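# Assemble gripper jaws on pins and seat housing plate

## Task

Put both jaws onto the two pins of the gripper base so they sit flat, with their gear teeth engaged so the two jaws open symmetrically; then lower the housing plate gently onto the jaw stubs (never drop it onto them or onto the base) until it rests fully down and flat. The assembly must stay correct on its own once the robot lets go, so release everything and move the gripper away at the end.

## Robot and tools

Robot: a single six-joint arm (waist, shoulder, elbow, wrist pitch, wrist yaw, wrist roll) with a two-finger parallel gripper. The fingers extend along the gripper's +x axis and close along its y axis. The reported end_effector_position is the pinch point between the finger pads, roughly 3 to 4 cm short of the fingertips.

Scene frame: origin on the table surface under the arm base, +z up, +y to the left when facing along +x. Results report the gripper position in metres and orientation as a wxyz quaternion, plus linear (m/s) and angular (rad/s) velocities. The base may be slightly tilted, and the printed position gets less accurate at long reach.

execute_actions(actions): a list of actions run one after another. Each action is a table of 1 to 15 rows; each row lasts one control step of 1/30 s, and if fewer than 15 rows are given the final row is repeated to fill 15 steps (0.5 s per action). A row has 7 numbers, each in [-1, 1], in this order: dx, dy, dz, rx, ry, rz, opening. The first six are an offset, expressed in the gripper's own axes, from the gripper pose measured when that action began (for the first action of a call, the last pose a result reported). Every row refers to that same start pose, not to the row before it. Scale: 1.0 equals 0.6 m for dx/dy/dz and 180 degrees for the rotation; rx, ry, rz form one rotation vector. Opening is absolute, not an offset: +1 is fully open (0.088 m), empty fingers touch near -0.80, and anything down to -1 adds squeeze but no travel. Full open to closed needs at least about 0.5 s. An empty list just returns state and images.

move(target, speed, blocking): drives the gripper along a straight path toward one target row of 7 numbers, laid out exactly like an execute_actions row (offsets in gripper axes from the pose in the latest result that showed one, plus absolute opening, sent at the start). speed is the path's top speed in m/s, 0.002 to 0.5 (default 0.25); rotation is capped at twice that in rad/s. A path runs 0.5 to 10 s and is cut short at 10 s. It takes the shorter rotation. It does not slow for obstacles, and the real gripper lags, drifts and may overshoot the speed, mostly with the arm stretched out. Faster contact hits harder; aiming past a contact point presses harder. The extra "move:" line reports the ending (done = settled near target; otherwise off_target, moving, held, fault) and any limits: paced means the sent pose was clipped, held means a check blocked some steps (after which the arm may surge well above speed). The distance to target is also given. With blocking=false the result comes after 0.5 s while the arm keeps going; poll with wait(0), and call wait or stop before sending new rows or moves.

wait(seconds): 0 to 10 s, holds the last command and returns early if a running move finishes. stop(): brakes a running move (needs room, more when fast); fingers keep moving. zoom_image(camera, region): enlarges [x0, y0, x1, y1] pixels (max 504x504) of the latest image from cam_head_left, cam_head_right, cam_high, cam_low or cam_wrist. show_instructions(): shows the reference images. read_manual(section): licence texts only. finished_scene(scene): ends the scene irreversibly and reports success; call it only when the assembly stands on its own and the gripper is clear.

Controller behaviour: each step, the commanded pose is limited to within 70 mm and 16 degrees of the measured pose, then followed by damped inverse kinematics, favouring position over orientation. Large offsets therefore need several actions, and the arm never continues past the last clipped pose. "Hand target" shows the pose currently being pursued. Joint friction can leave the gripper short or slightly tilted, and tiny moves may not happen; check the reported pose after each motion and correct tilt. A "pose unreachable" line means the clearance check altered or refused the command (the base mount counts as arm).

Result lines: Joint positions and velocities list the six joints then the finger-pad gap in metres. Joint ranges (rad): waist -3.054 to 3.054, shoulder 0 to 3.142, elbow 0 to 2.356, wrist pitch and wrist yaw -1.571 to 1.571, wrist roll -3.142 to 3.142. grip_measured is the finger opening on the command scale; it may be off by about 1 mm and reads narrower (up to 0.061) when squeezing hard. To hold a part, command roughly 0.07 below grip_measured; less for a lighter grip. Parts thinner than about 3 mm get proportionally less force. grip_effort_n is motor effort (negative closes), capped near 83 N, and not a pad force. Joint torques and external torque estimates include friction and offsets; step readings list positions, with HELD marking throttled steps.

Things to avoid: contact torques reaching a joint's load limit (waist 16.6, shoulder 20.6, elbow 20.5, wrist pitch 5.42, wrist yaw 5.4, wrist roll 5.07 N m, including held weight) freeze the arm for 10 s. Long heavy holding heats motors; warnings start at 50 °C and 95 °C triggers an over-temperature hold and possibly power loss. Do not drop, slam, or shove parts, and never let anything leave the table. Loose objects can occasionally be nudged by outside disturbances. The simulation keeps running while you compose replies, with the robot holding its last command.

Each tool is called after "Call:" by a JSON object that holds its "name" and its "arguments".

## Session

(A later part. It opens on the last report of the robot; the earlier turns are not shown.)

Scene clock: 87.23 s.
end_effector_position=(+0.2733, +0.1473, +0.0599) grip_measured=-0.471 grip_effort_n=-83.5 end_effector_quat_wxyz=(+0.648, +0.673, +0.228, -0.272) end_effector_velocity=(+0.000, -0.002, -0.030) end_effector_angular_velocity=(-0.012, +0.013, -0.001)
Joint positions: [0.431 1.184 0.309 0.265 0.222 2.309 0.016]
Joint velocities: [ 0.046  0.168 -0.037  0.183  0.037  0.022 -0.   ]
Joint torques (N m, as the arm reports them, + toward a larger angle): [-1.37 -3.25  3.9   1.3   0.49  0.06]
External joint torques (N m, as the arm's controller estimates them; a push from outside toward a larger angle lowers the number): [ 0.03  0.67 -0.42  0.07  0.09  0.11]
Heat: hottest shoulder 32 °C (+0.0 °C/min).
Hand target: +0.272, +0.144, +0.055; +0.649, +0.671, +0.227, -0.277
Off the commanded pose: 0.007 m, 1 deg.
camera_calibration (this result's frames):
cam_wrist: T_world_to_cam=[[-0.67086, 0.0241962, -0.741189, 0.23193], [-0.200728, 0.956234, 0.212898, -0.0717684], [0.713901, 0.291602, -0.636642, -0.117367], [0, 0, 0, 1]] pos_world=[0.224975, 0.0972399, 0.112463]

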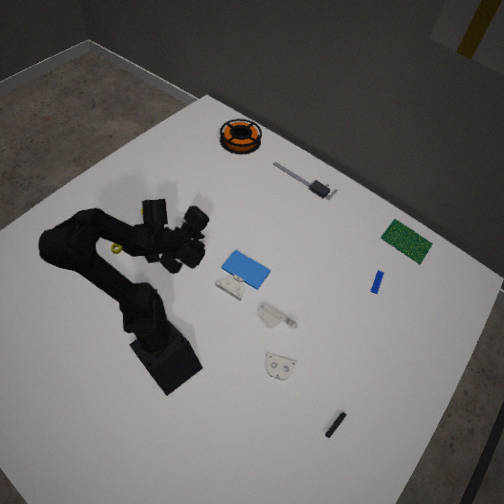

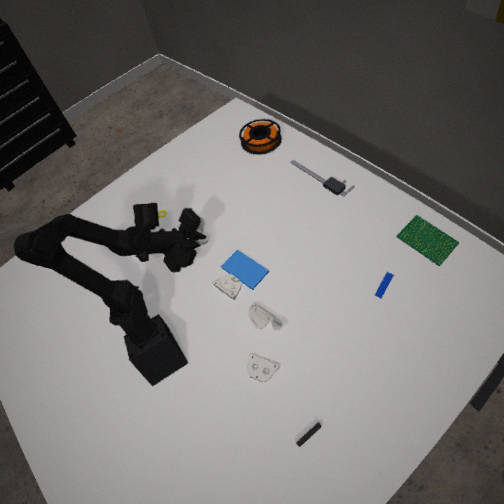

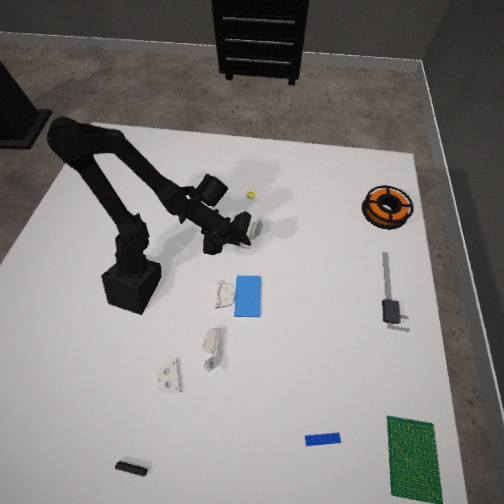

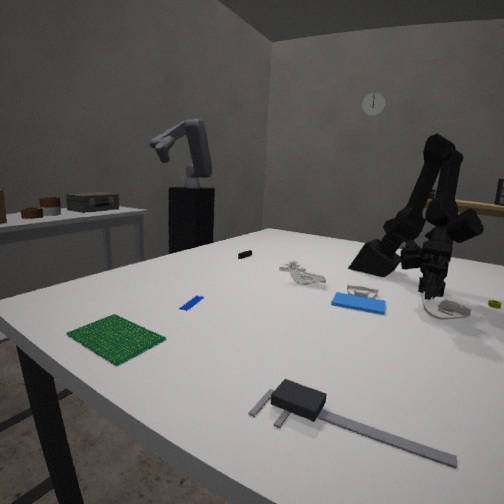

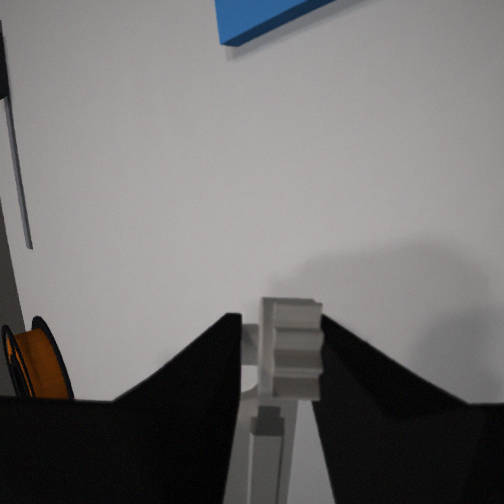

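Call:
{"name": "execute_actions", "arguments": {"actions": [[[0.0051,-0.0084,0.0057,0,0,-0.002,-0.55],[0.0055,-0.0089,0.0057,0,0,-0.002,-0.55],[0.006,-0.0094,0.0057,0,0,-0.002,-0.55],[0.0064,-0.0099,0.0057,0,0,-0.002,-0.55],[0.0069,-0.0104,0.0057,0,0,-0.002,-0.55],[0.0073,-0.0109,0.0057,0,0,-0.002,-0.55],[0.0078,-0.0114,0.0057,0,0,-0.002,-0.55],[0.0082,-0.0119,0.0057,0,0,-0.002,-0.55],[0.0087,-0.0124,0.0057,0,0,-0.002,-0.55],[0.0091,-0.0129,0.0057,0,0,-0.002,-0.55],[0.0096,-0.0134,0.0057,0,0,-0.002,-0.55],[0.0100,-0.0139,0.0057,0,0,-0.002,-0.55],[0.0102,-0.0142,0.0057,0,0,-0.002,-0.55]]]}}

Call:
{"name": "zoom_image", "arguments": {"camera": "cam_low", "region": [384, 240, 504, 340]}}

Scene clock: 93.27 s.
end_effector_position=(+0.2746, +0.1469, +0.0542) grip_measured=-0.471 grip_effort_n=-83.5 end_effector_quat_wxyz=(+0.647, +0.676, +0.229, -0.268) end_effector_velocity=(-0.001, -0.001, -0.006) end_effector_angular_velocity=(-0.003, +0.008, +0.010)
Joint positions: [0.434 1.223 0.296 0.326 0.222 2.311 0.016]
Joint velocities: [ 0.002  0.027 -0.012  0.037 -0.007 -0.007 -0.   ]
Joint torques (N m, as the arm reports them, + toward a larger angle): [-1.31 -3.02  3.61  1.28  0.35  0.02]
External joint torques (N m, as the arm's controller estimates them; a push from outside toward a larger angle lowers the number): [ 0.09  0.84 -0.42  0.08 -0.04  0.06]
Heat: hottest shoulder 31 °C (-2.0 °C/min).
Hand target: +0.272, +0.144, +0.050; +0.648, +0.672, +0.230, -0.275
Off the commanded pose: 0.006 m, 1 deg.
Step readings (end_effector_position):
0: (+0.2743, +0.1478, +0.0588)
1: (+0.2743, +0.1479, +0.0587)
2: (+0.2744, +0.1480, +0.0588)
4: (+0.2743, +0.1481, +0.0582)
8: (+0.2743, +0.1476, +0.0566)
15: end_effector_position above
camera_calibration (this result's frames):
cam_wrist: T_world_to_cam=[[-0.666915, 0.0264191, -0.744666, 0.227324], [-0.205886, 0.953932, 0.218233, -0.0684318], [0.716126, 0.298859, -0.630752, -0.123793], [0, 0, 0, 1]] pos_world=[0.226168, 0.0962702, 0.106132]

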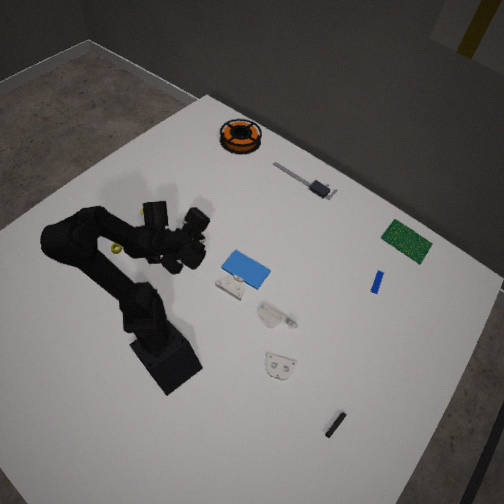

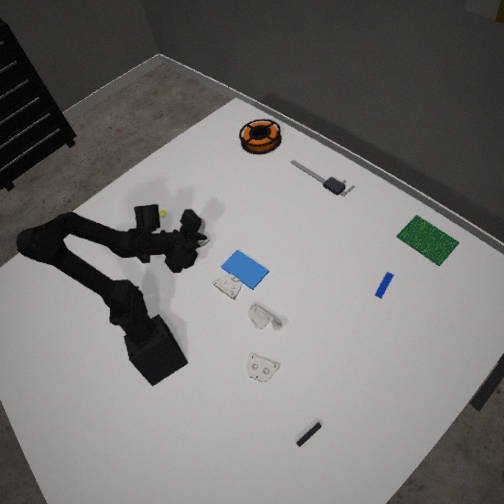

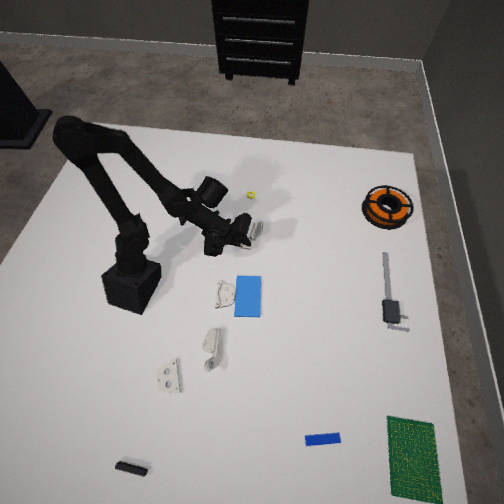

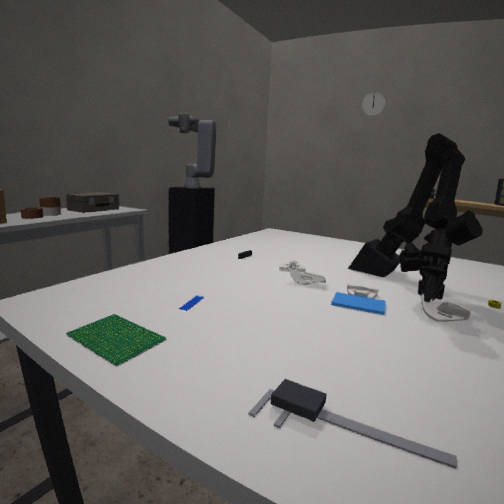

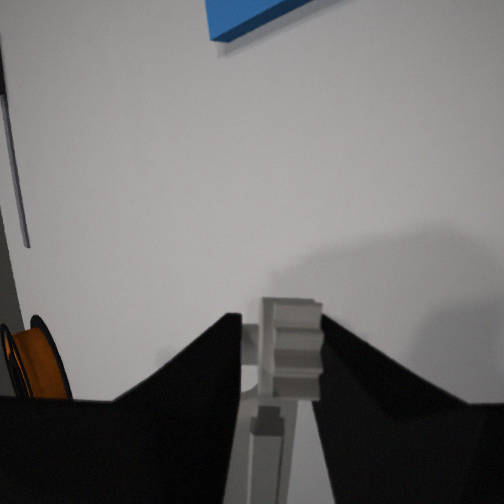

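Region (384, 240, 504, 340) of cam_low's 504x504 image, scaled by 4.200, with more detail than that image has.

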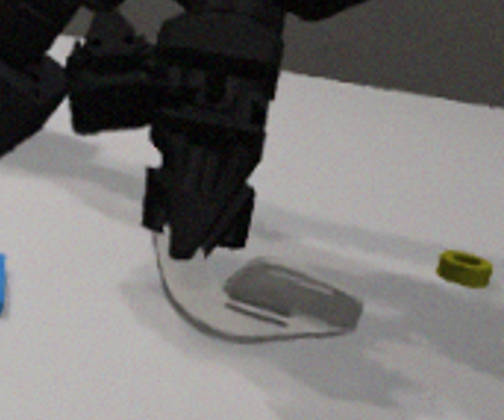

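Call:
{"name": "execute_actions", "arguments": {"actions": [[[0.002,-0.003,0,0,0,0,-0.5],[0.002,-0.003,0,0,0,0,-0.47],[0.002,-0.003,0,0,0,0,-0.44],[0.002,-0.003,0,0,0,0,-0.41],[0.002,-0.003,0,0,0,0,-0.38],[0.002,-0.003,0,0,0,0,-0.35],[0.002,-0.003,0,0,0,0,-0.315],[0.002,-0.003,0,0,0,0,-0.28],[0.002,-0.003,0,0,0,0,-0.245],[0.002,-0.003,0,0,0,0,-0.21],[0.002,-0.003,0,0,0,0,-0.175],[0.002,-0.003,0,0,0,0,-0.14],[0.002,-0.003,0,0,0,0,-0.105],[0.002,-0.003,0,0,0,0,-0.07],[0.002,-0.003,0,0,0,0,-0.035]],[[0,0,0,0,0,0,0.0],[0,0,0,0,0,0,0.035],[0,0,0,0,0,0,0.07],[0,0,0,0,0,0,0.105],[0,0,0,0,0,0,0.14],[0,0,0,0,0,0,0.175],[0,0,0,0,0,0,0.21],[0,0,0,0,0,0,0.245],[0,0,0,0,0,0,0.28],[0,0,0,0,0,0,0.315],[0,0,0,0,0,0,0.35],[0,0,0,0,0,0,0.385],[0,0,0,0,0,0,0.42],[0,0,0,0,0,0,0.45],[0,0,0,0,0,0,0.47]]]}}

Call:
{"name": "zoom_image", "arguments": {"camera": "cam_low", "region": [384, 240, 504, 340]}}

Scene clock: 100.60 s.
end_effector_position=(+0.2754, +0.1486, +0.0547) grip_measured=+0.396 grip_effort_n=12.8 end_effector_quat_wxyz=(+0.647, +0.678, +0.229, -0.264) end_effector_velocity=(-0.000, +0.001, -0.001) end_effector_angular_velocity=(+0.004, +0.013, +0.010)
Joint positions: [0.436 1.225 0.295 0.338 0.222 2.311 0.058]
Joint velocities: [-0.007 -0.002  0.002 -0.007 -0.022 -0.007  0.042]
Joint torques (N m, as the arm reports them, + toward a larger angle): [-1.58 -4.2   4.42  1.07  0.33 -0.06]
External joint torques (N m, as the arm's controller estimates them; a push from outside toward a larger angle lowers the number): [-0.17 -0.37  0.41 -0.14 -0.06 -0.01]
External joint torques at the end of the 1st action: [0.08 0.66 0.26 0.02 0.05 0.07]
Heat: hottest shoulder 31 °C (-2.0 °C/min).
Hand target: +0.275, +0.149, +0.055; +0.647, +0.678, +0.229, -0.264
Off the commanded pose: 0.000 m, 0 deg.
Step readings (end_effector_position; steps 1 to 15: 1st action; 16 to 30: 2nd action):
0: (+0.2747, +0.1471, +0.0538)
1: (+0.2747, +0.1472, +0.0539)
2: (+0.2749, +0.1476, +0.0541)
4: (+0.2752, +0.1482, +0.0545)
8: (+0.2754, +0.1486, +0.0547)
15: (+0.2754, +0.1486, +0.0547)
16: (+0.2754, +0.1486, +0.0547)
17: (+0.2754, +0.1486, +0.0547)
19: (+0.2754, +0.1486, +0.0547)
23: (+0.2754, +0.1486, +0.0547)
30: end_effector_position above
camera_calibration (this result's frames):
cam_wrist: T_world_to_cam=[[-0.662403, 0.0268961, -0.748664, 0.227164], [-0.211927, 0.951806, 0.221703, -0.0682012], [0.718546, 0.305519, -0.624779, -0.126517], [0, 0, 0, 1]] pos_world=[0.226929, 0.0974578, 0.106145]

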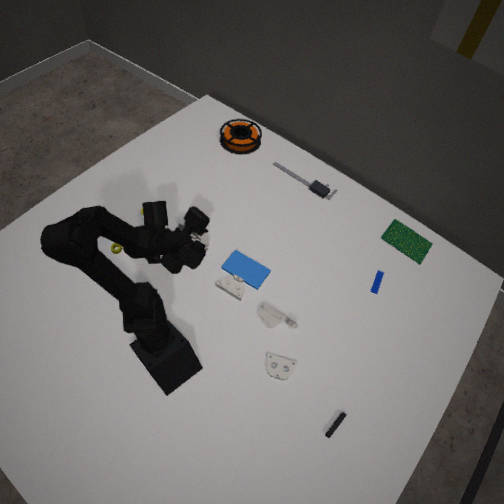

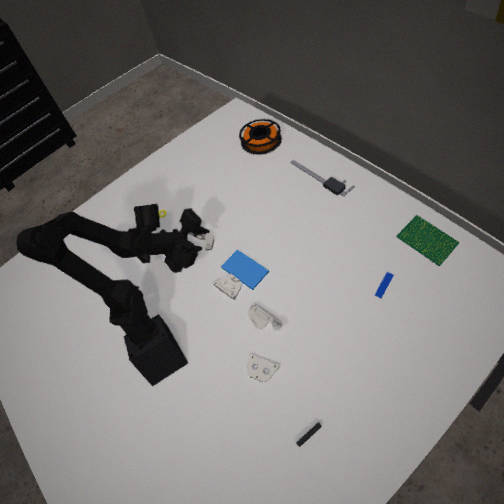

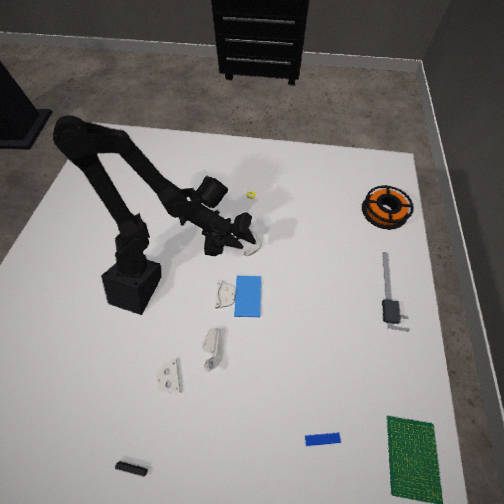

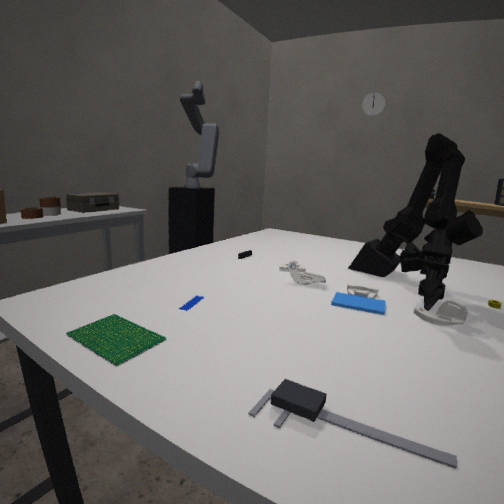

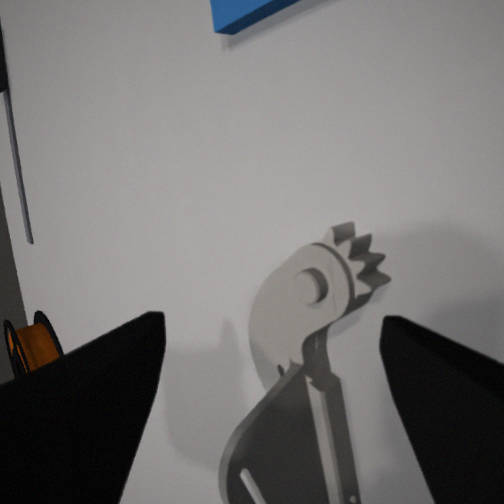

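Region (384, 240, 504, 340) of cam_low's 504x504 image, scaled by 4.200, with more detail than that image has.

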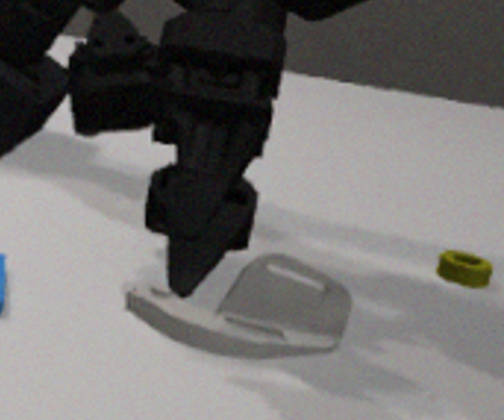

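Call:
{"name": "execute_actions", "arguments": {"actions": []}}

Scene clock: 101.90 s.
end_effector_position=(+0.2754, +0.1486, +0.0547) grip_measured=+0.467 grip_effort_n=12.8 end_effector_quat_wxyz=(+0.647, +0.678, +0.229, -0.264) end_effector_velocity=(-0.003, -0.003, -0.003) end_effector_angular_velocity=(-0.014, +0.021, -0.001)
Joint positions: [0.436 1.225 0.295 0.338 0.222 2.311 0.062]
Joint velocities: [-0.002 -0.002 -0.002 -0.022 -0.007 -0.007 -0.   ]
Joint torques (N m, as the arm reports them, + toward a larger angle): [-1.57 -4.2   4.42  1.07  0.32 -0.06]
External joint torques (N m, as the arm's controller estimates them; a push from outside toward a larger angle lowers the number): [-0.17 -0.39  0.43 -0.13 -0.06 -0.02]
Heat: hottest shoulder 31 °C (-2.0 °C/min).
Hand target: +0.275, +0.149, +0.055; +0.647, +0.678, +0.229, -0.264
Off the commanded pose: 0.000 m, 0 deg.
camera_calibration (this result's frames):
cam_wrist: T_world_to_cam=[[-0.662403, 0.0268961, -0.748664, 0.227164], [-0.211927, 0.951806, 0.221703, -0.0682012], [0.718546, 0.305519, -0.624779, -0.126517], [0, 0, 0, 1]] pos_world=[0.226929, 0.0974578, 0.106145]

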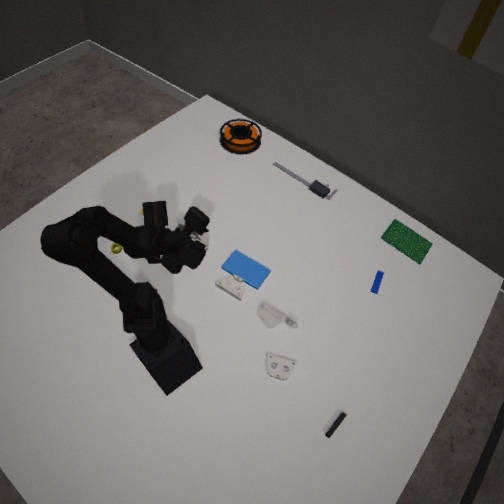

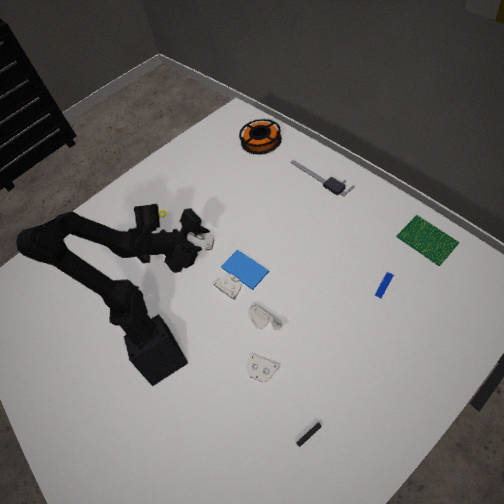

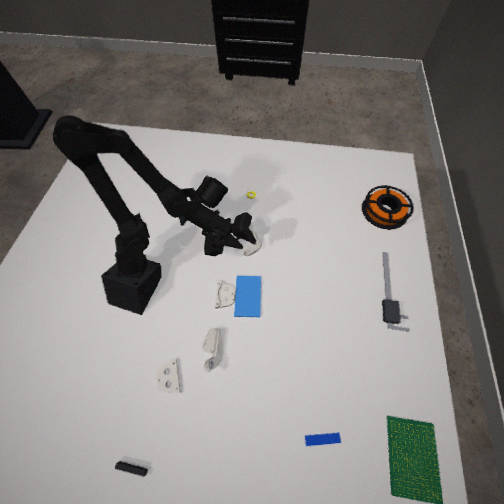

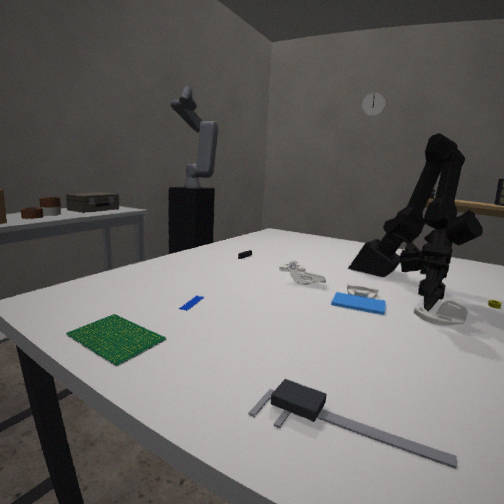

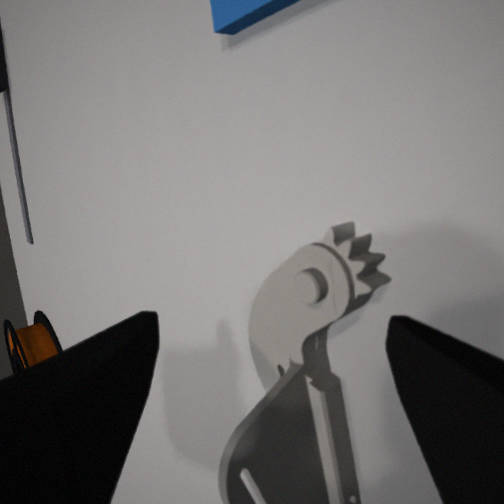

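Call:
{"name": "execute_actions", "arguments": {"actions": [[[-0.0056,0.004,0,0,0,0,0.47],[-0.0134,0.0104,0,0,0,0,0.47],[-0.0212,0.0169,0,-0.006,0.002,-0.0135,0.47],[-0.0278,0.0245,-0.0005,-0.016,0.006,-0.035,0.47],[-0.0343,0.032,-0.0008,-0.026,0.010,-0.057,0.47],[-0.0408,0.0396,-0.001,-0.036,0.014,-0.078,0.47],[-0.0461,0.0482,-0.0014,-0.047,0.018,-0.100,0.47],[-0.0515,0.0567,-0.005,-0.057,0.022,-0.122,0.45],[-0.0546,0.0648,-0.0105,-0.067,0.026,-0.143,0.4],[-0.0567,0.0716,-0.0191,-0.077,0.030,-0.165,0.35],[-0.0565,0.078,-0.0296,-0.087,0.034,-0.187,0.3],[-0.0542,0.0819,-0.0415,-0.097,0.038,-0.208,0.25],[-0.0507,0.0844,-0.0535,-0.107,0.042,-0.230,0.2],[-0.0473,0.087,-0.0655,-0.117,0.046,-0.252,0.15],[-0.044,0.0895,-0.079,-0.1258,0.049,-0.2706,0.1]]]}}

Scene clock: 118.80 s.
end_effector_position=(+0.2861, +0.1757, +0.1167) grip_measured=+0.221 grip_effort_n=-15.6 end_effector_quat_wxyz=(+0.635, +0.544, +0.440, -0.328) end_effector_velocity=(+0.090, +0.200, +0.046) end_effector_angular_velocity=(-0.154, +1.319, +0.718)
Joint positions: [ 0.161  1.221  0.81  -0.513 -0.307  1.857  0.05 ]
Joint velocities: [ 0.081  1.297  1.873 -1.751 -0.711 -0.93  -0.07 ]
Joint torques (N m, as the arm reports them, + toward a larger angle): [-1.43 -2.8   6.06  0.5   0.01 -0.15]
External joint torques (N m, as the arm's controller estimates them; a push from outside toward a larger angle lowers the number): [ 0.1   1.08  1.29 -0.24 -0.11 -0.13]
Heat: hottest shoulder 31 °C (-1.0 °C/min).
Hand target: +0.292, +0.192, +0.115; +0.619, +0.504, +0.494, -0.345
Off the commanded pose: 0.020 m, 25 deg; orientation clipped at the last step of the last action.
Step readings (end_effector_position):
0: (+0.2754, +0.1486, +0.0547)
1: (+0.2752, +0.1485, +0.0548)
2: (+0.2741, +0.1476, +0.0550)
4: (+0.2692, +0.1449, +0.0569)
8: (+0.2672, +0.1434, +0.0766)
15: end_effector_position above
camera_calibration (this result's frames):
cam_wrist: T_world_to_cam=[[-0.892274, -0.224732, -0.39159, 0.348253], [-0.346669, 0.896671, 0.275321, -0.0635002], [0.289254, 0.381414, -0.877984, 0.0352534], [0, 0, 0, 1]] pos_world=[0.278527, 0.121756, 0.184807]

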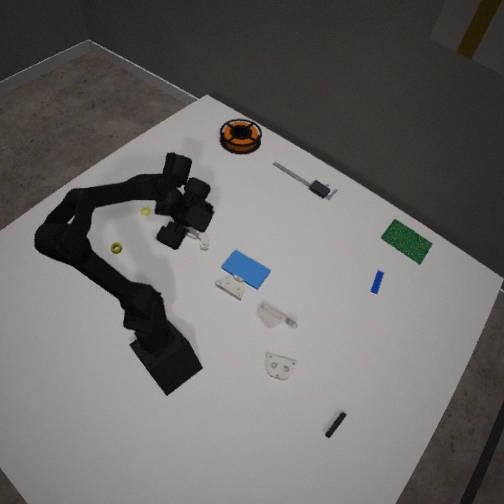

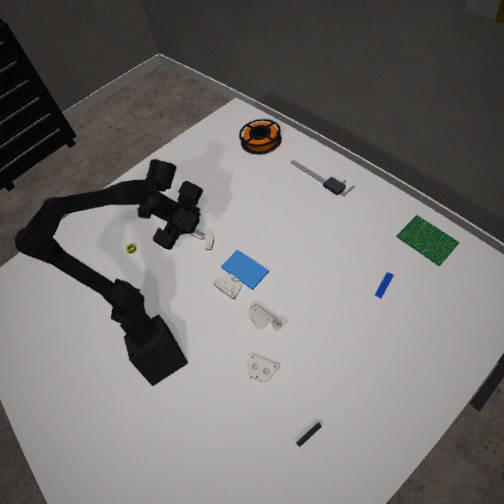

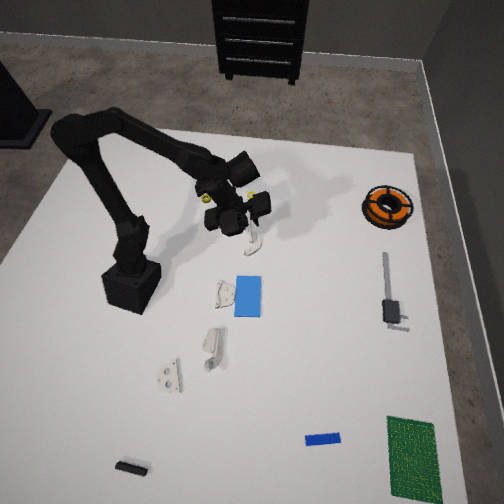

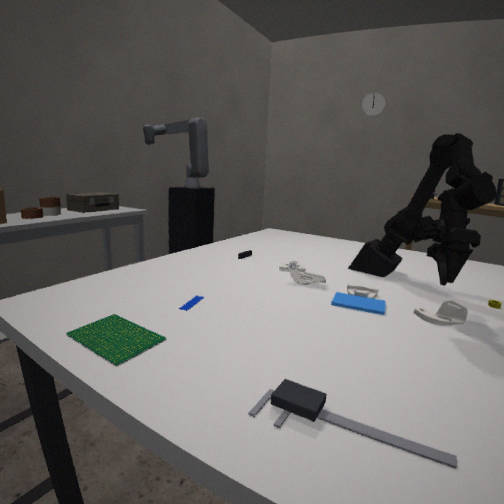

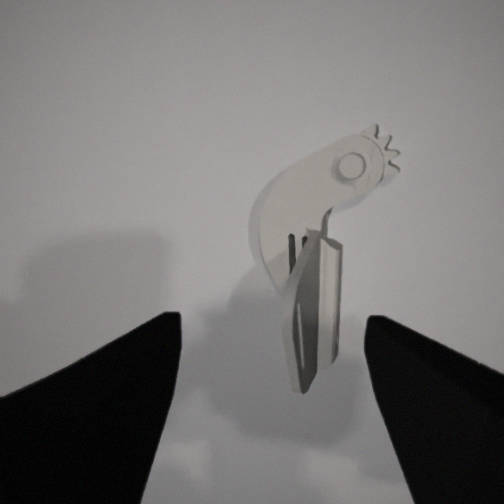

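Call:
{"name": "execute_actions", "arguments": {"actions": [[[0.009,0.0128,-0.0247,-0.015,0.011,-0.05,0.08],[0.010,0.0128,-0.0247,-0.012,0.010,-0.064,0.06],[0.012,0.0128,-0.0247,-0.009,0.009,-0.078,0.04],[0.015,0.0125,-0.0246,-0.006,0.008,-0.092,0.02],[0.019,0.012,-0.0246,-0.003,0.007,-0.106,0.0],[0.023,0.0115,-0.0245,0.0,0.006,-0.118,-0.02],[0.027,0.011,-0.0245,0.003,0.005,-0.128,-0.04],[0.031,0.0103,-0.0244,0.005,0.004,-0.134,-0.06],[0.035,0.0096,-0.0244,0.005,0.004,-0.1365,-0.08],[0.039,0.009,-0.0243,0.005,0.004,-0.1365,-0.1],[0.042,0.0084,-0.0242,0.005,0.004,-0.1365,-0.1],[0.0442,0.008,-0.0242,0.005,0.004,-0.1365,-0.1]]]}}

Scene clock: 126.00 s.
end_effector_position=(+0.2962, +0.1903, +0.0963) grip_measured=-0.091 grip_effort_n=-15.1 end_effector_quat_wxyz=(+0.545, +0.450, +0.543, -0.454) end_effector_velocity=(-0.008, -0.004, -0.019) end_effector_angular_velocity=(-0.034, +0.126, -0.017)
Joint positions: [ 0.172  1.605  1.216 -0.963 -0.408  1.737  0.035]
Joint velocities: [ 0.017  0.095  0.042 -0.081 -0.007 -0.022 -0.004]
Joint torques (N m, as the arm reports them, + toward a larger angle): [-2.89 -6.03  6.55  0.06 -0.06 -0.12]
External joint torques (N m, as the arm's controller estimates them; a push from outside toward a larger angle lowers the number): [-0.04  1.03  1.46 -0.17 -0.12 -0.12]
Heat: hottest shoulder 31 °C (-1.0 °C/min).
Hand target: +0.298, +0.192, +0.094; +0.543, +0.446, +0.547, -0.455
Off the commanded pose: 0.004 m, 1 deg.
Step readings (end_effector_position):
0: (+0.2900, +0.1904, +0.1156)
1: (+0.2897, +0.1903, +0.1155)
2: (+0.2886, +0.1902, +0.1152)
4: (+0.2888, +0.1914, +0.1144)
8: (+0.2929, +0.1929, +0.1095)
15: end_effector_position above
camera_calibration (this result's frames):
cam_wrist: T_world_to_cam=[[-0.97686, -0.213431, 0.0138475, 0.336351], [-0.197157, 0.92369, 0.32852, -0.122034], [-0.0829072, 0.318188, -0.944395, 0.137574], [0, 0, 0, 1]] pos_world=[0.315914, 0.140735, 0.165358]

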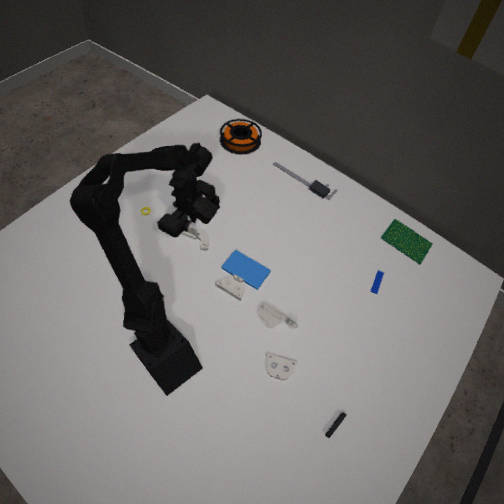

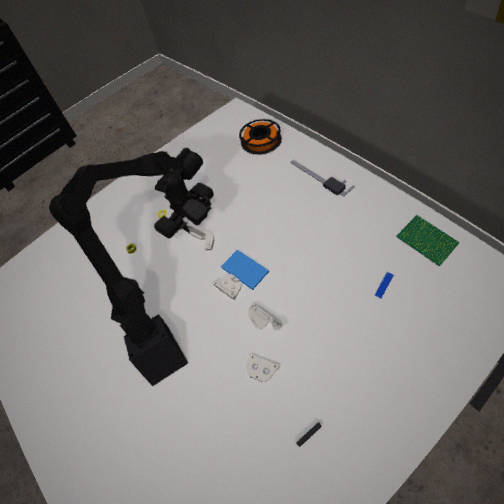

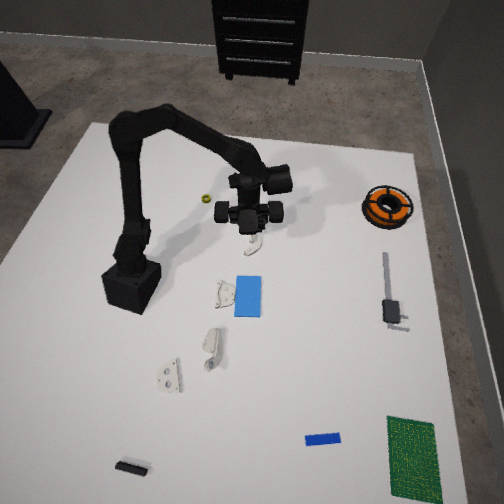

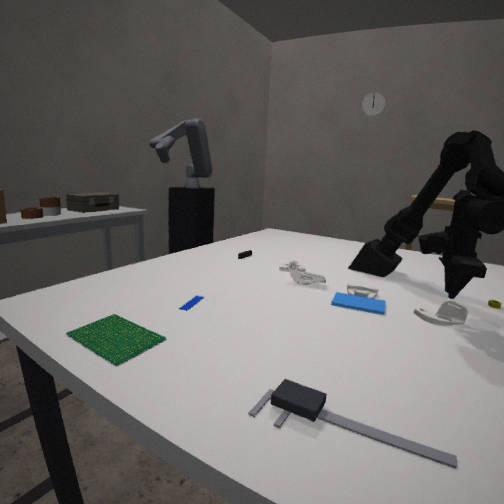

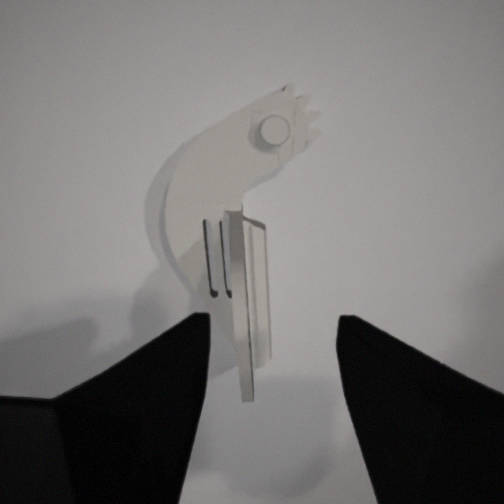

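Call:
{"name": "zoom_image", "arguments": {"camera": "cam_wrist", "region": [150, 80, 400, 420]}}

Region (150, 80, 400, 420) of cam_wrist's 504x504 image, scaled by 1.482, with more detail than that image has; it fills the left 371 columns of this view, and the rest is white.

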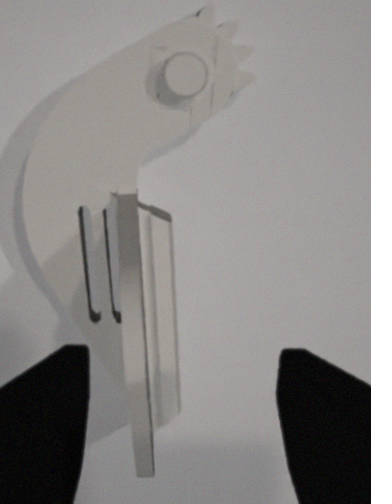

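Call:
{"name": "execute_actions", "arguments": {"actions": [[[0.006,0.005,-0.005,-0.005,-0.001,-0.004,-0.1],[0.010,0.007,-0.008,-0.010,-0.002,-0.004,-0.12],[0.015,0.009,-0.011,-0.015,-0.002,-0.004,-0.14],[0.021,0.010,-0.013,-0.020,-0.002,-0.004,-0.16],[0.027,0.010,-0.0142,-0.023,-0.002,-0.004,-0.18],[0.033,0.0095,-0.0142,-0.023,-0.002,-0.004,-0.2],[0.039,0.009,-0.0142,-0.023,-0.002,-0.004,-0.22],[0.045,0.0087,-0.0142,-0.023,-0.002,-0.004,-0.24],[0.050,0.0087,-0.0142,-0.023,-0.002,-0.004,-0.26],[0.054,0.0087,-0.0142,-0.023,-0.002,-0.004,-0.28],[0.057,0.0087,-0.0142,-0.023,-0.002,-0.004,-0.3],[0.059,0.0087,-0.0142,-0.023,-0.002,-0.004,-0.3],[0.0605,0.0087,-0.0142,-0.023,-0.002,-0.004,-0.3]]]}}

Scene clock: 139.33 s.
end_effector_position=(+0.3015, +0.2026, +0.0681) grip_measured=-0.288 grip_effort_n=-16.0 end_effector_quat_wxyz=(+0.564, +0.428, +0.560, -0.430) end_effector_velocity=(-0.001, -0.005, -0.031) end_effector_angular_velocity=(-0.011, +0.023, -0.005)
Joint positions: [ 0.238  1.663  1.198 -0.854 -0.393  1.727  0.025]
Joint velocities: [ 0.027  0.061 -0.051  0.095  0.007  0.022 -0.006]
Joint torques (N m, as the arm reports them, + toward a larger angle): [-3.07 -6.3   4.28  0.39  0.15  0.09]
External joint torques (N m, as the arm's controller estimates them; a push from outside toward a larger angle lowers the number): [-0.15  1.17 -0.75  0.08  0.08  0.09]
Heat: hottest shoulder 31 °C (-2.0 °C/min).
Hand target: +0.299, +0.199, +0.060; +0.560, +0.425, +0.560, -0.439
Off the commanded pose: 0.009 m, 1 deg.
Step readings (end_effector_position):
0: (+0.2970, +0.1913, +0.0967)
1: (+0.2969, +0.1914, +0.0966)
2: (+0.2969, +0.1918, +0.0961)
4: (+0.2976, +0.1943, +0.0935)
8: (+0.3012, +0.2016, +0.0839)
15: end_effector_position above
camera_calibration (this result's frames):
cam_wrist: T_world_to_cam=[[-0.956273, -0.292308, 0.0099043, 0.354645], [-0.272945, 0.904071, 0.328873, -0.0962569], [-0.105086, 0.311789, -0.944322, 0.115449], [0, 0, 0, 1]] pos_world=[0.324997, 0.154693, 0.137165]

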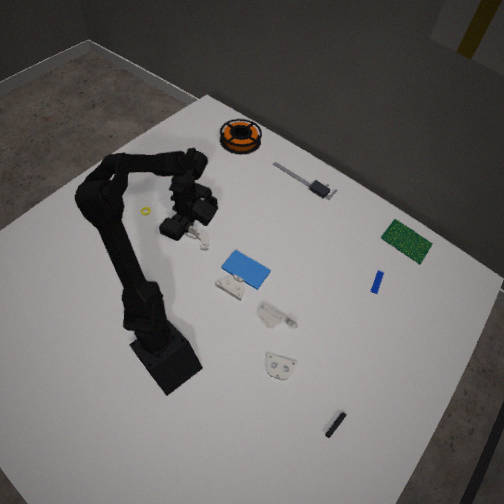

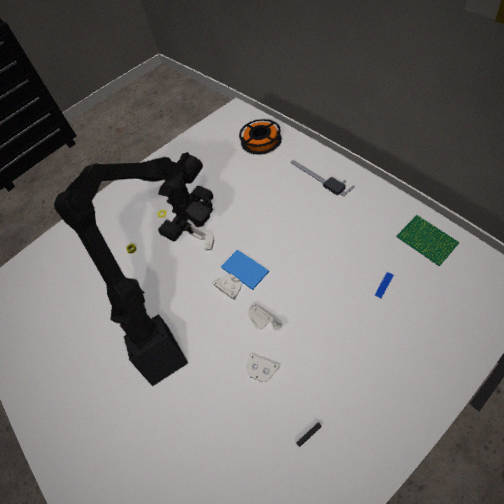

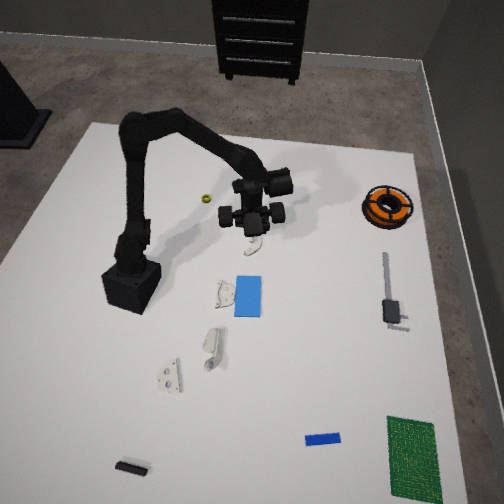

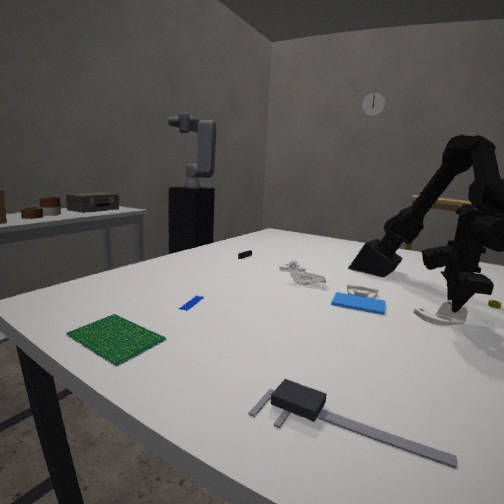

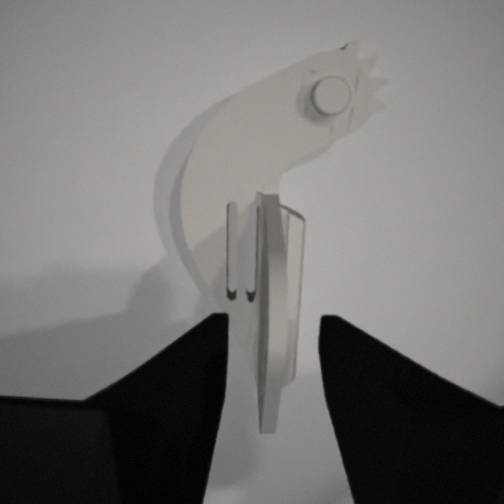

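Call:
{"name": "execute_actions", "arguments": {"actions": [[[0.0155,-0.0056,0.0047,0.002,-0.002,-0.0054,-0.33],[0.0175,-0.0056,0.0047,0.002,-0.002,-0.0054,-0.36],[0.0195,-0.0056,0.0047,0.002,-0.002,-0.0054,-0.39],[0.0215,-0.0056,0.0047,0.002,-0.002,-0.0054,-0.42],[0.0235,-0.0056,0.0047,0.002,-0.002,-0.0054,-0.45],[0.025,-0.0056,0.0047,0.002,-0.002,-0.0054,-0.48],[0.026,-0.0056,0.0047,0.002,-0.002,-0.0054,-0.51],[0.0268,-0.0056,0.0047,0.002,-0.002,-0.0054,-0.54],[0.0268,-0.0056,0.0047,0.002,-0.002,-0.0054,-0.57],[0.0268,-0.0056,0.0047,0.002,-0.002,-0.0054,-0.60],[0.0268,-0.0056,0.0047,0.002,-0.002,-0.0054,-0.63],[0.0268,-0.0056,0.0047,0.002,-0.002,-0.0054,-0.66],[0.0268,-0.0056,0.0047,0.002,-0.002,-0.0054,-0.70],[0.0268,-0.0056,0.0047,0.002,-0.002,-0.0054,-0.75],[0.0268,-0.0056,0.0047,0.002,-0.002,-0.0054,-0.85]]]}}

Scene clock: 145.13 s.
end_effector_position=(+0.3020, +0.2026, +0.0591) grip_measured=-0.700 grip_effort_n=-17.0 end_effector_quat_wxyz=(+0.565, +0.429, +0.559, -0.428) end_effector_velocity=(-0.002, -0.001, -0.001) end_effector_angular_velocity=(+0.002, +0.012, +0.000)
Joint positions: [ 0.249  1.676  1.177 -0.812 -0.389  1.737  0.005]
Joint velocities: [-0.002  0.002 -0.002 -0.007 -0.007 -0.007 -0.087]
Joint torques (N m, as the arm reports them, + toward a larger angle): [-2.92 -5.97  4.02  0.34  0.14  0.09]
External joint torques (N m, as the arm's controller estimates them; a push from outside toward a larger angle lowers the number): [-0.08  1.07 -0.58  0.09  0.07  0.09]
Heat: hottest shoulder 32 °C (+0.0 °C/min).
Hand target: +0.299, +0.199, +0.052; +0.561, +0.424, +0.560, -0.438
Off the commanded pose: 0.008 m, 1 deg.
Step readings (end_effector_position):
0: (+0.3025, +0.2026, +0.0668)
1: (+0.3024, +0.2026, +0.0666)
2: (+0.3025, +0.2026, +0.0662)
4: (+0.3026, +0.2026, +0.0652)
8: (+0.3021, +0.2027, +0.0612)
15: end_effector_position above
camera_calibration (this result's frames):
cam_wrist: T_world_to_cam=[[-0.955391, -0.295294, 0.00549287, 0.355736], [-0.277152, 0.902812, 0.328812, -0.0916072], [-0.102055, 0.312621, -0.94438, 0.105874], [0, 0, 0, 1]] pos_world=[0.325283, 0.154652, 0.128153]

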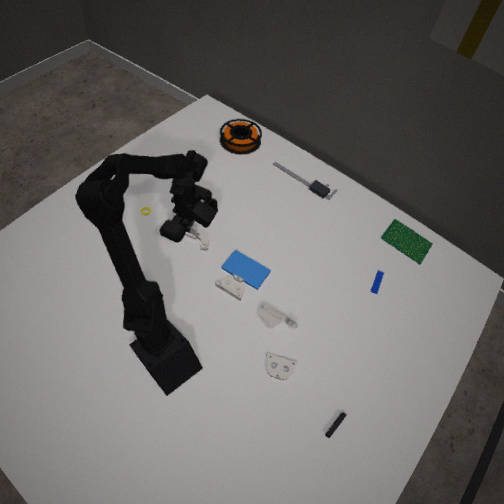

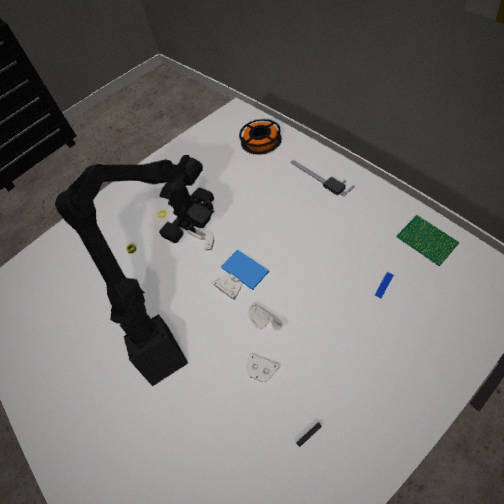

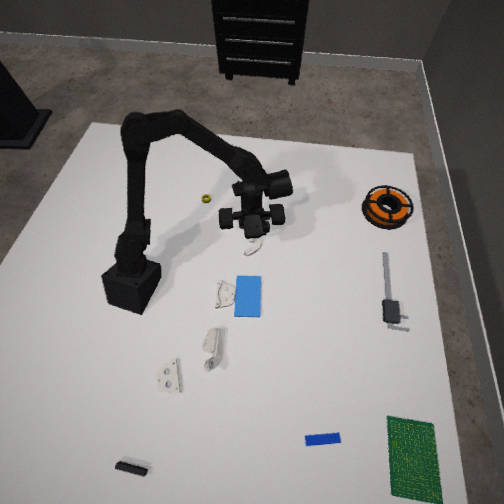

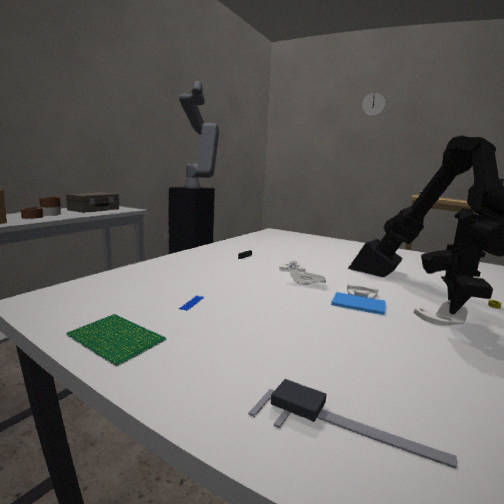

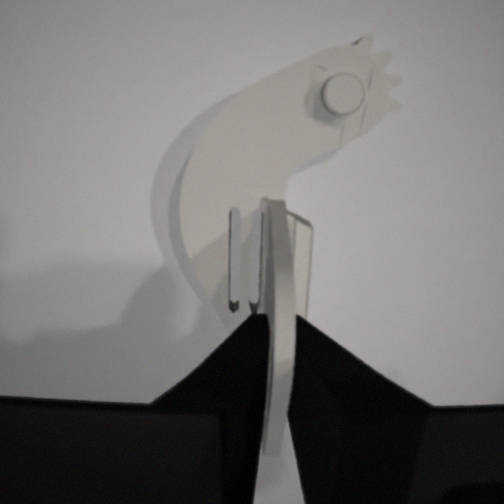

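Call:
{"name": "execute_actions", "arguments": {"actions": [[[0,0,0,0,0,0,-0.85],[-0.007,0,0,0,0,0,-0.85],[-0.017,0,0,0,0,0,-0.85],[-0.027,0,0,0.011,0,0,-0.85],[-0.037,-0.0006,0.0033,0.028,0,0,-0.85],[-0.047,-0.0017,0.0099,0.05,0,0,-0.85],[-0.057,-0.0034,0.0197,0.072,0,0,-0.85],[-0.067,-0.0054,0.0312,0.094,0,0,-0.85],[-0.073,-0.0074,0.0427,0.117,0,0,-0.85],[-0.078,-0.0094,0.0542,0.139,0,0,-0.85],[-0.080,-0.0114,0.0657,0.161,0,0,-0.85],[-0.080,-0.0134,0.0772,0.183,0,0,-0.85],[-0.080,-0.0154,0.0887,0.206,0,0,-0.85],[-0.080,-0.0174,0.1001,0.228,0,0,-0.85],[-0.080,-0.0194,0.1116,0.25,0,0,-0.85]],[[-0.004,0.0203,0.0475,0.08,0,0,-0.85],[-0.004,0.0248,0.0583,0.10,0,0,-0.85],[-0.004,0.0294,0.069,0.12,0,0,-0.85],[-0.004,0.034,0.0797,0.142,0,0,-0.85],[-0.004,0.0385,0.0905,0.164,0,0,-0.85],[-0.004,0.0431,0.1012,0.186,0,0,-0.85],[-0.004,0.0477,0.112,0.208,0,0,-0.85],[-0.004,0.0523,0.1227,0.23,0,0,-0.85],[-0.004,0.0568,0.1334,0.252,0,0,-0.85],[-0.004,0.0614,0.1441,0.274,0,0,-0.85],[-0.004,0.066,0.1549,0.294,0,0,-0.85],[-0.004,0.0706,0.1656,0.312,0,0,-0.85],[-0.004,0.0751,0.1763,0.328,0,0,-0.85],[-0.004,0.0797,0.187,0.34,0,0,-0.85],[-0.004,0.0843,0.1978,0.35,0,0,-0.85]],[[0,0.0507,0.0098,0.03,0,0,-0.85],[0,0.0622,0.012,0.035,0,0,-0.85],[0,0.0737,0.0142,0.04,0,0,-0.85],[0,0.085,0.0164,0.04,0,0,-0.85],[0,0.0966,0.0186,0.04,0,0,-0.85],[0,0.1064,0.0205,0.04,0,0,-0.85],[0,0.1146,0.022,0.04,0,0,-0.85],[0,0.1211,0.0233,0.04,0,0,-0.85],[0,0.126,0.0243,0.04,0,0,-0.85],[0,0.131,0.025,0.04,0,0,-0.85],[0,0.134,0.0258,0.04,0,0,-0.85],[0,0.136,0.026,0.04,0,0,-0.85]]]}}

Scene clock: 154.03 s.
end_effector_position=(+0.3208, -0.0338, +0.1163) grip_measured=-0.754 grip_effort_n=-83.5 end_effector_quat_wxyz=(+0.054, +0.717, +0.046, -0.694) end_effector_velocity=(+0.010, -0.015, +0.001) end_effector_angular_velocity=(+0.001, -0.018, +0.039)
Joint positions: [-0.517  1.88   1.214 -0.978 -0.46   2.608  0.002]
Joint velocities: [-0.032  0.051  0.046  0.007 -0.007 -0.066 -0.   ]
Joint torques (N m, as the arm reports them, + toward a larger angle): [-3.96 -5.42  6.48  0.03  0.08 -0.14]
External joint torques (N m, as the arm's controller estimates them; a push from outside toward a larger angle lowers the number): [-0.68  1.03  1.5  -0.22  0.08 -0.13]
External joint torques at the end of the 1st action: [-0.66 -0.84 -0.4  -0.2  -0.12  0.11]
External joint torques at the end of the 2nd action: [-0.72  0.97 -0.3   0.1  -0.12  0.1 ]
Heat: hottest shoulder 32 °C (+1.0 °C/min).
Hand target: +0.323, -0.037, +0.116; +0.055, +0.715, +0.047, -0.695
Off the commanded pose: 0.004 m, 0 deg.
Step readings (end_effector_position; steps 1 to 15: 1st action; 16 to 30: 2nd action; 31 to 45: 3rd action):
0: (+0.3022, +0.2025, +0.0591)
1: (+0.3022, +0.2025, +0.0591)
2: (+0.3021, +0.2025, +0.0591)
4: (+0.3002, +0.2011, +0.0606)
8: (+0.2968, +0.1933, +0.0735)
15: (+0.3080, +0.1534, +0.1053)
16: (+0.3094, +0.1472, +0.1075)
17: (+0.3106, +0.1403, +0.1095)
19: (+0.3127, +0.1252, +0.1131)
23: (+0.3145, +0.0956, +0.1144)
30: (+0.3169, +0.0461, +0.1142)
31: (+0.3170, +0.0390, +0.1142)
32: (+0.3169, +0.0314, +0.1145)
34: (+0.3164, +0.0158, +0.1152)
38: (+0.3177, -0.0121, +0.1158)
45: end_effector_position above
camera_calibration (this result's frames):
cam_wrist: T_world_to_cam=[[-0.171077, 0.985253, -0.0031187, 0.0963286], [0.917272, 0.160427, 0.364521, -0.304279], [0.359646, 0.0595003, -0.93119, 0.0775173], [0, 0, 0, 1]] pos_world=[0.267707, -0.050706, 0.1834]

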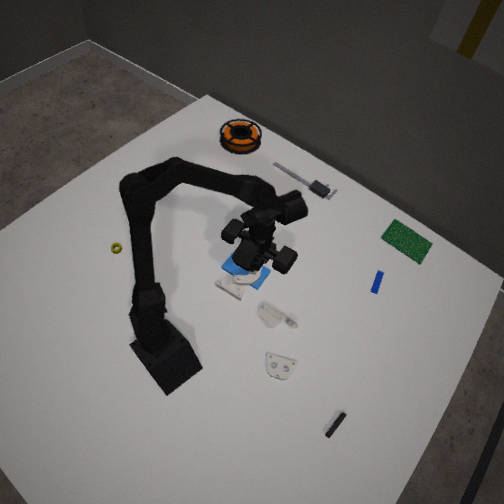

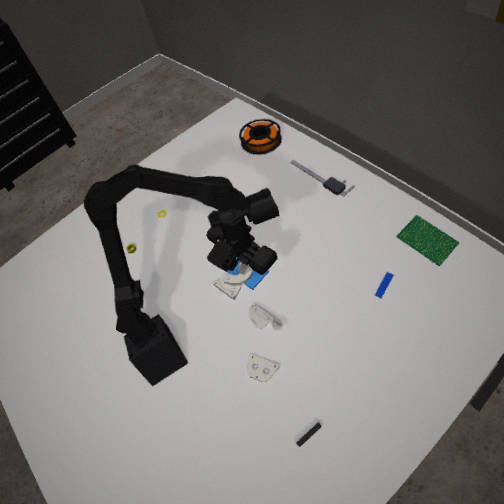

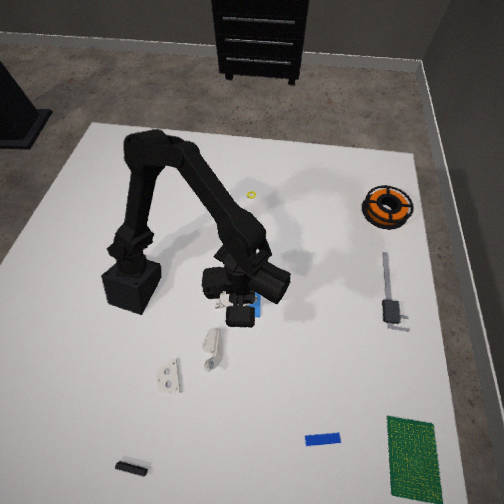

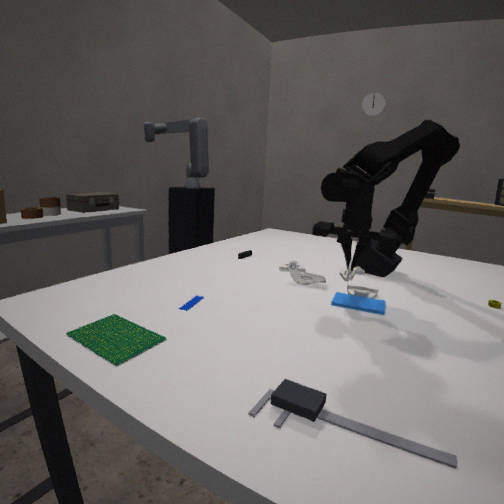

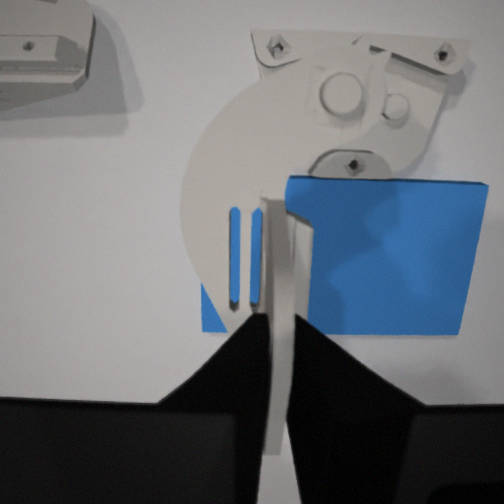

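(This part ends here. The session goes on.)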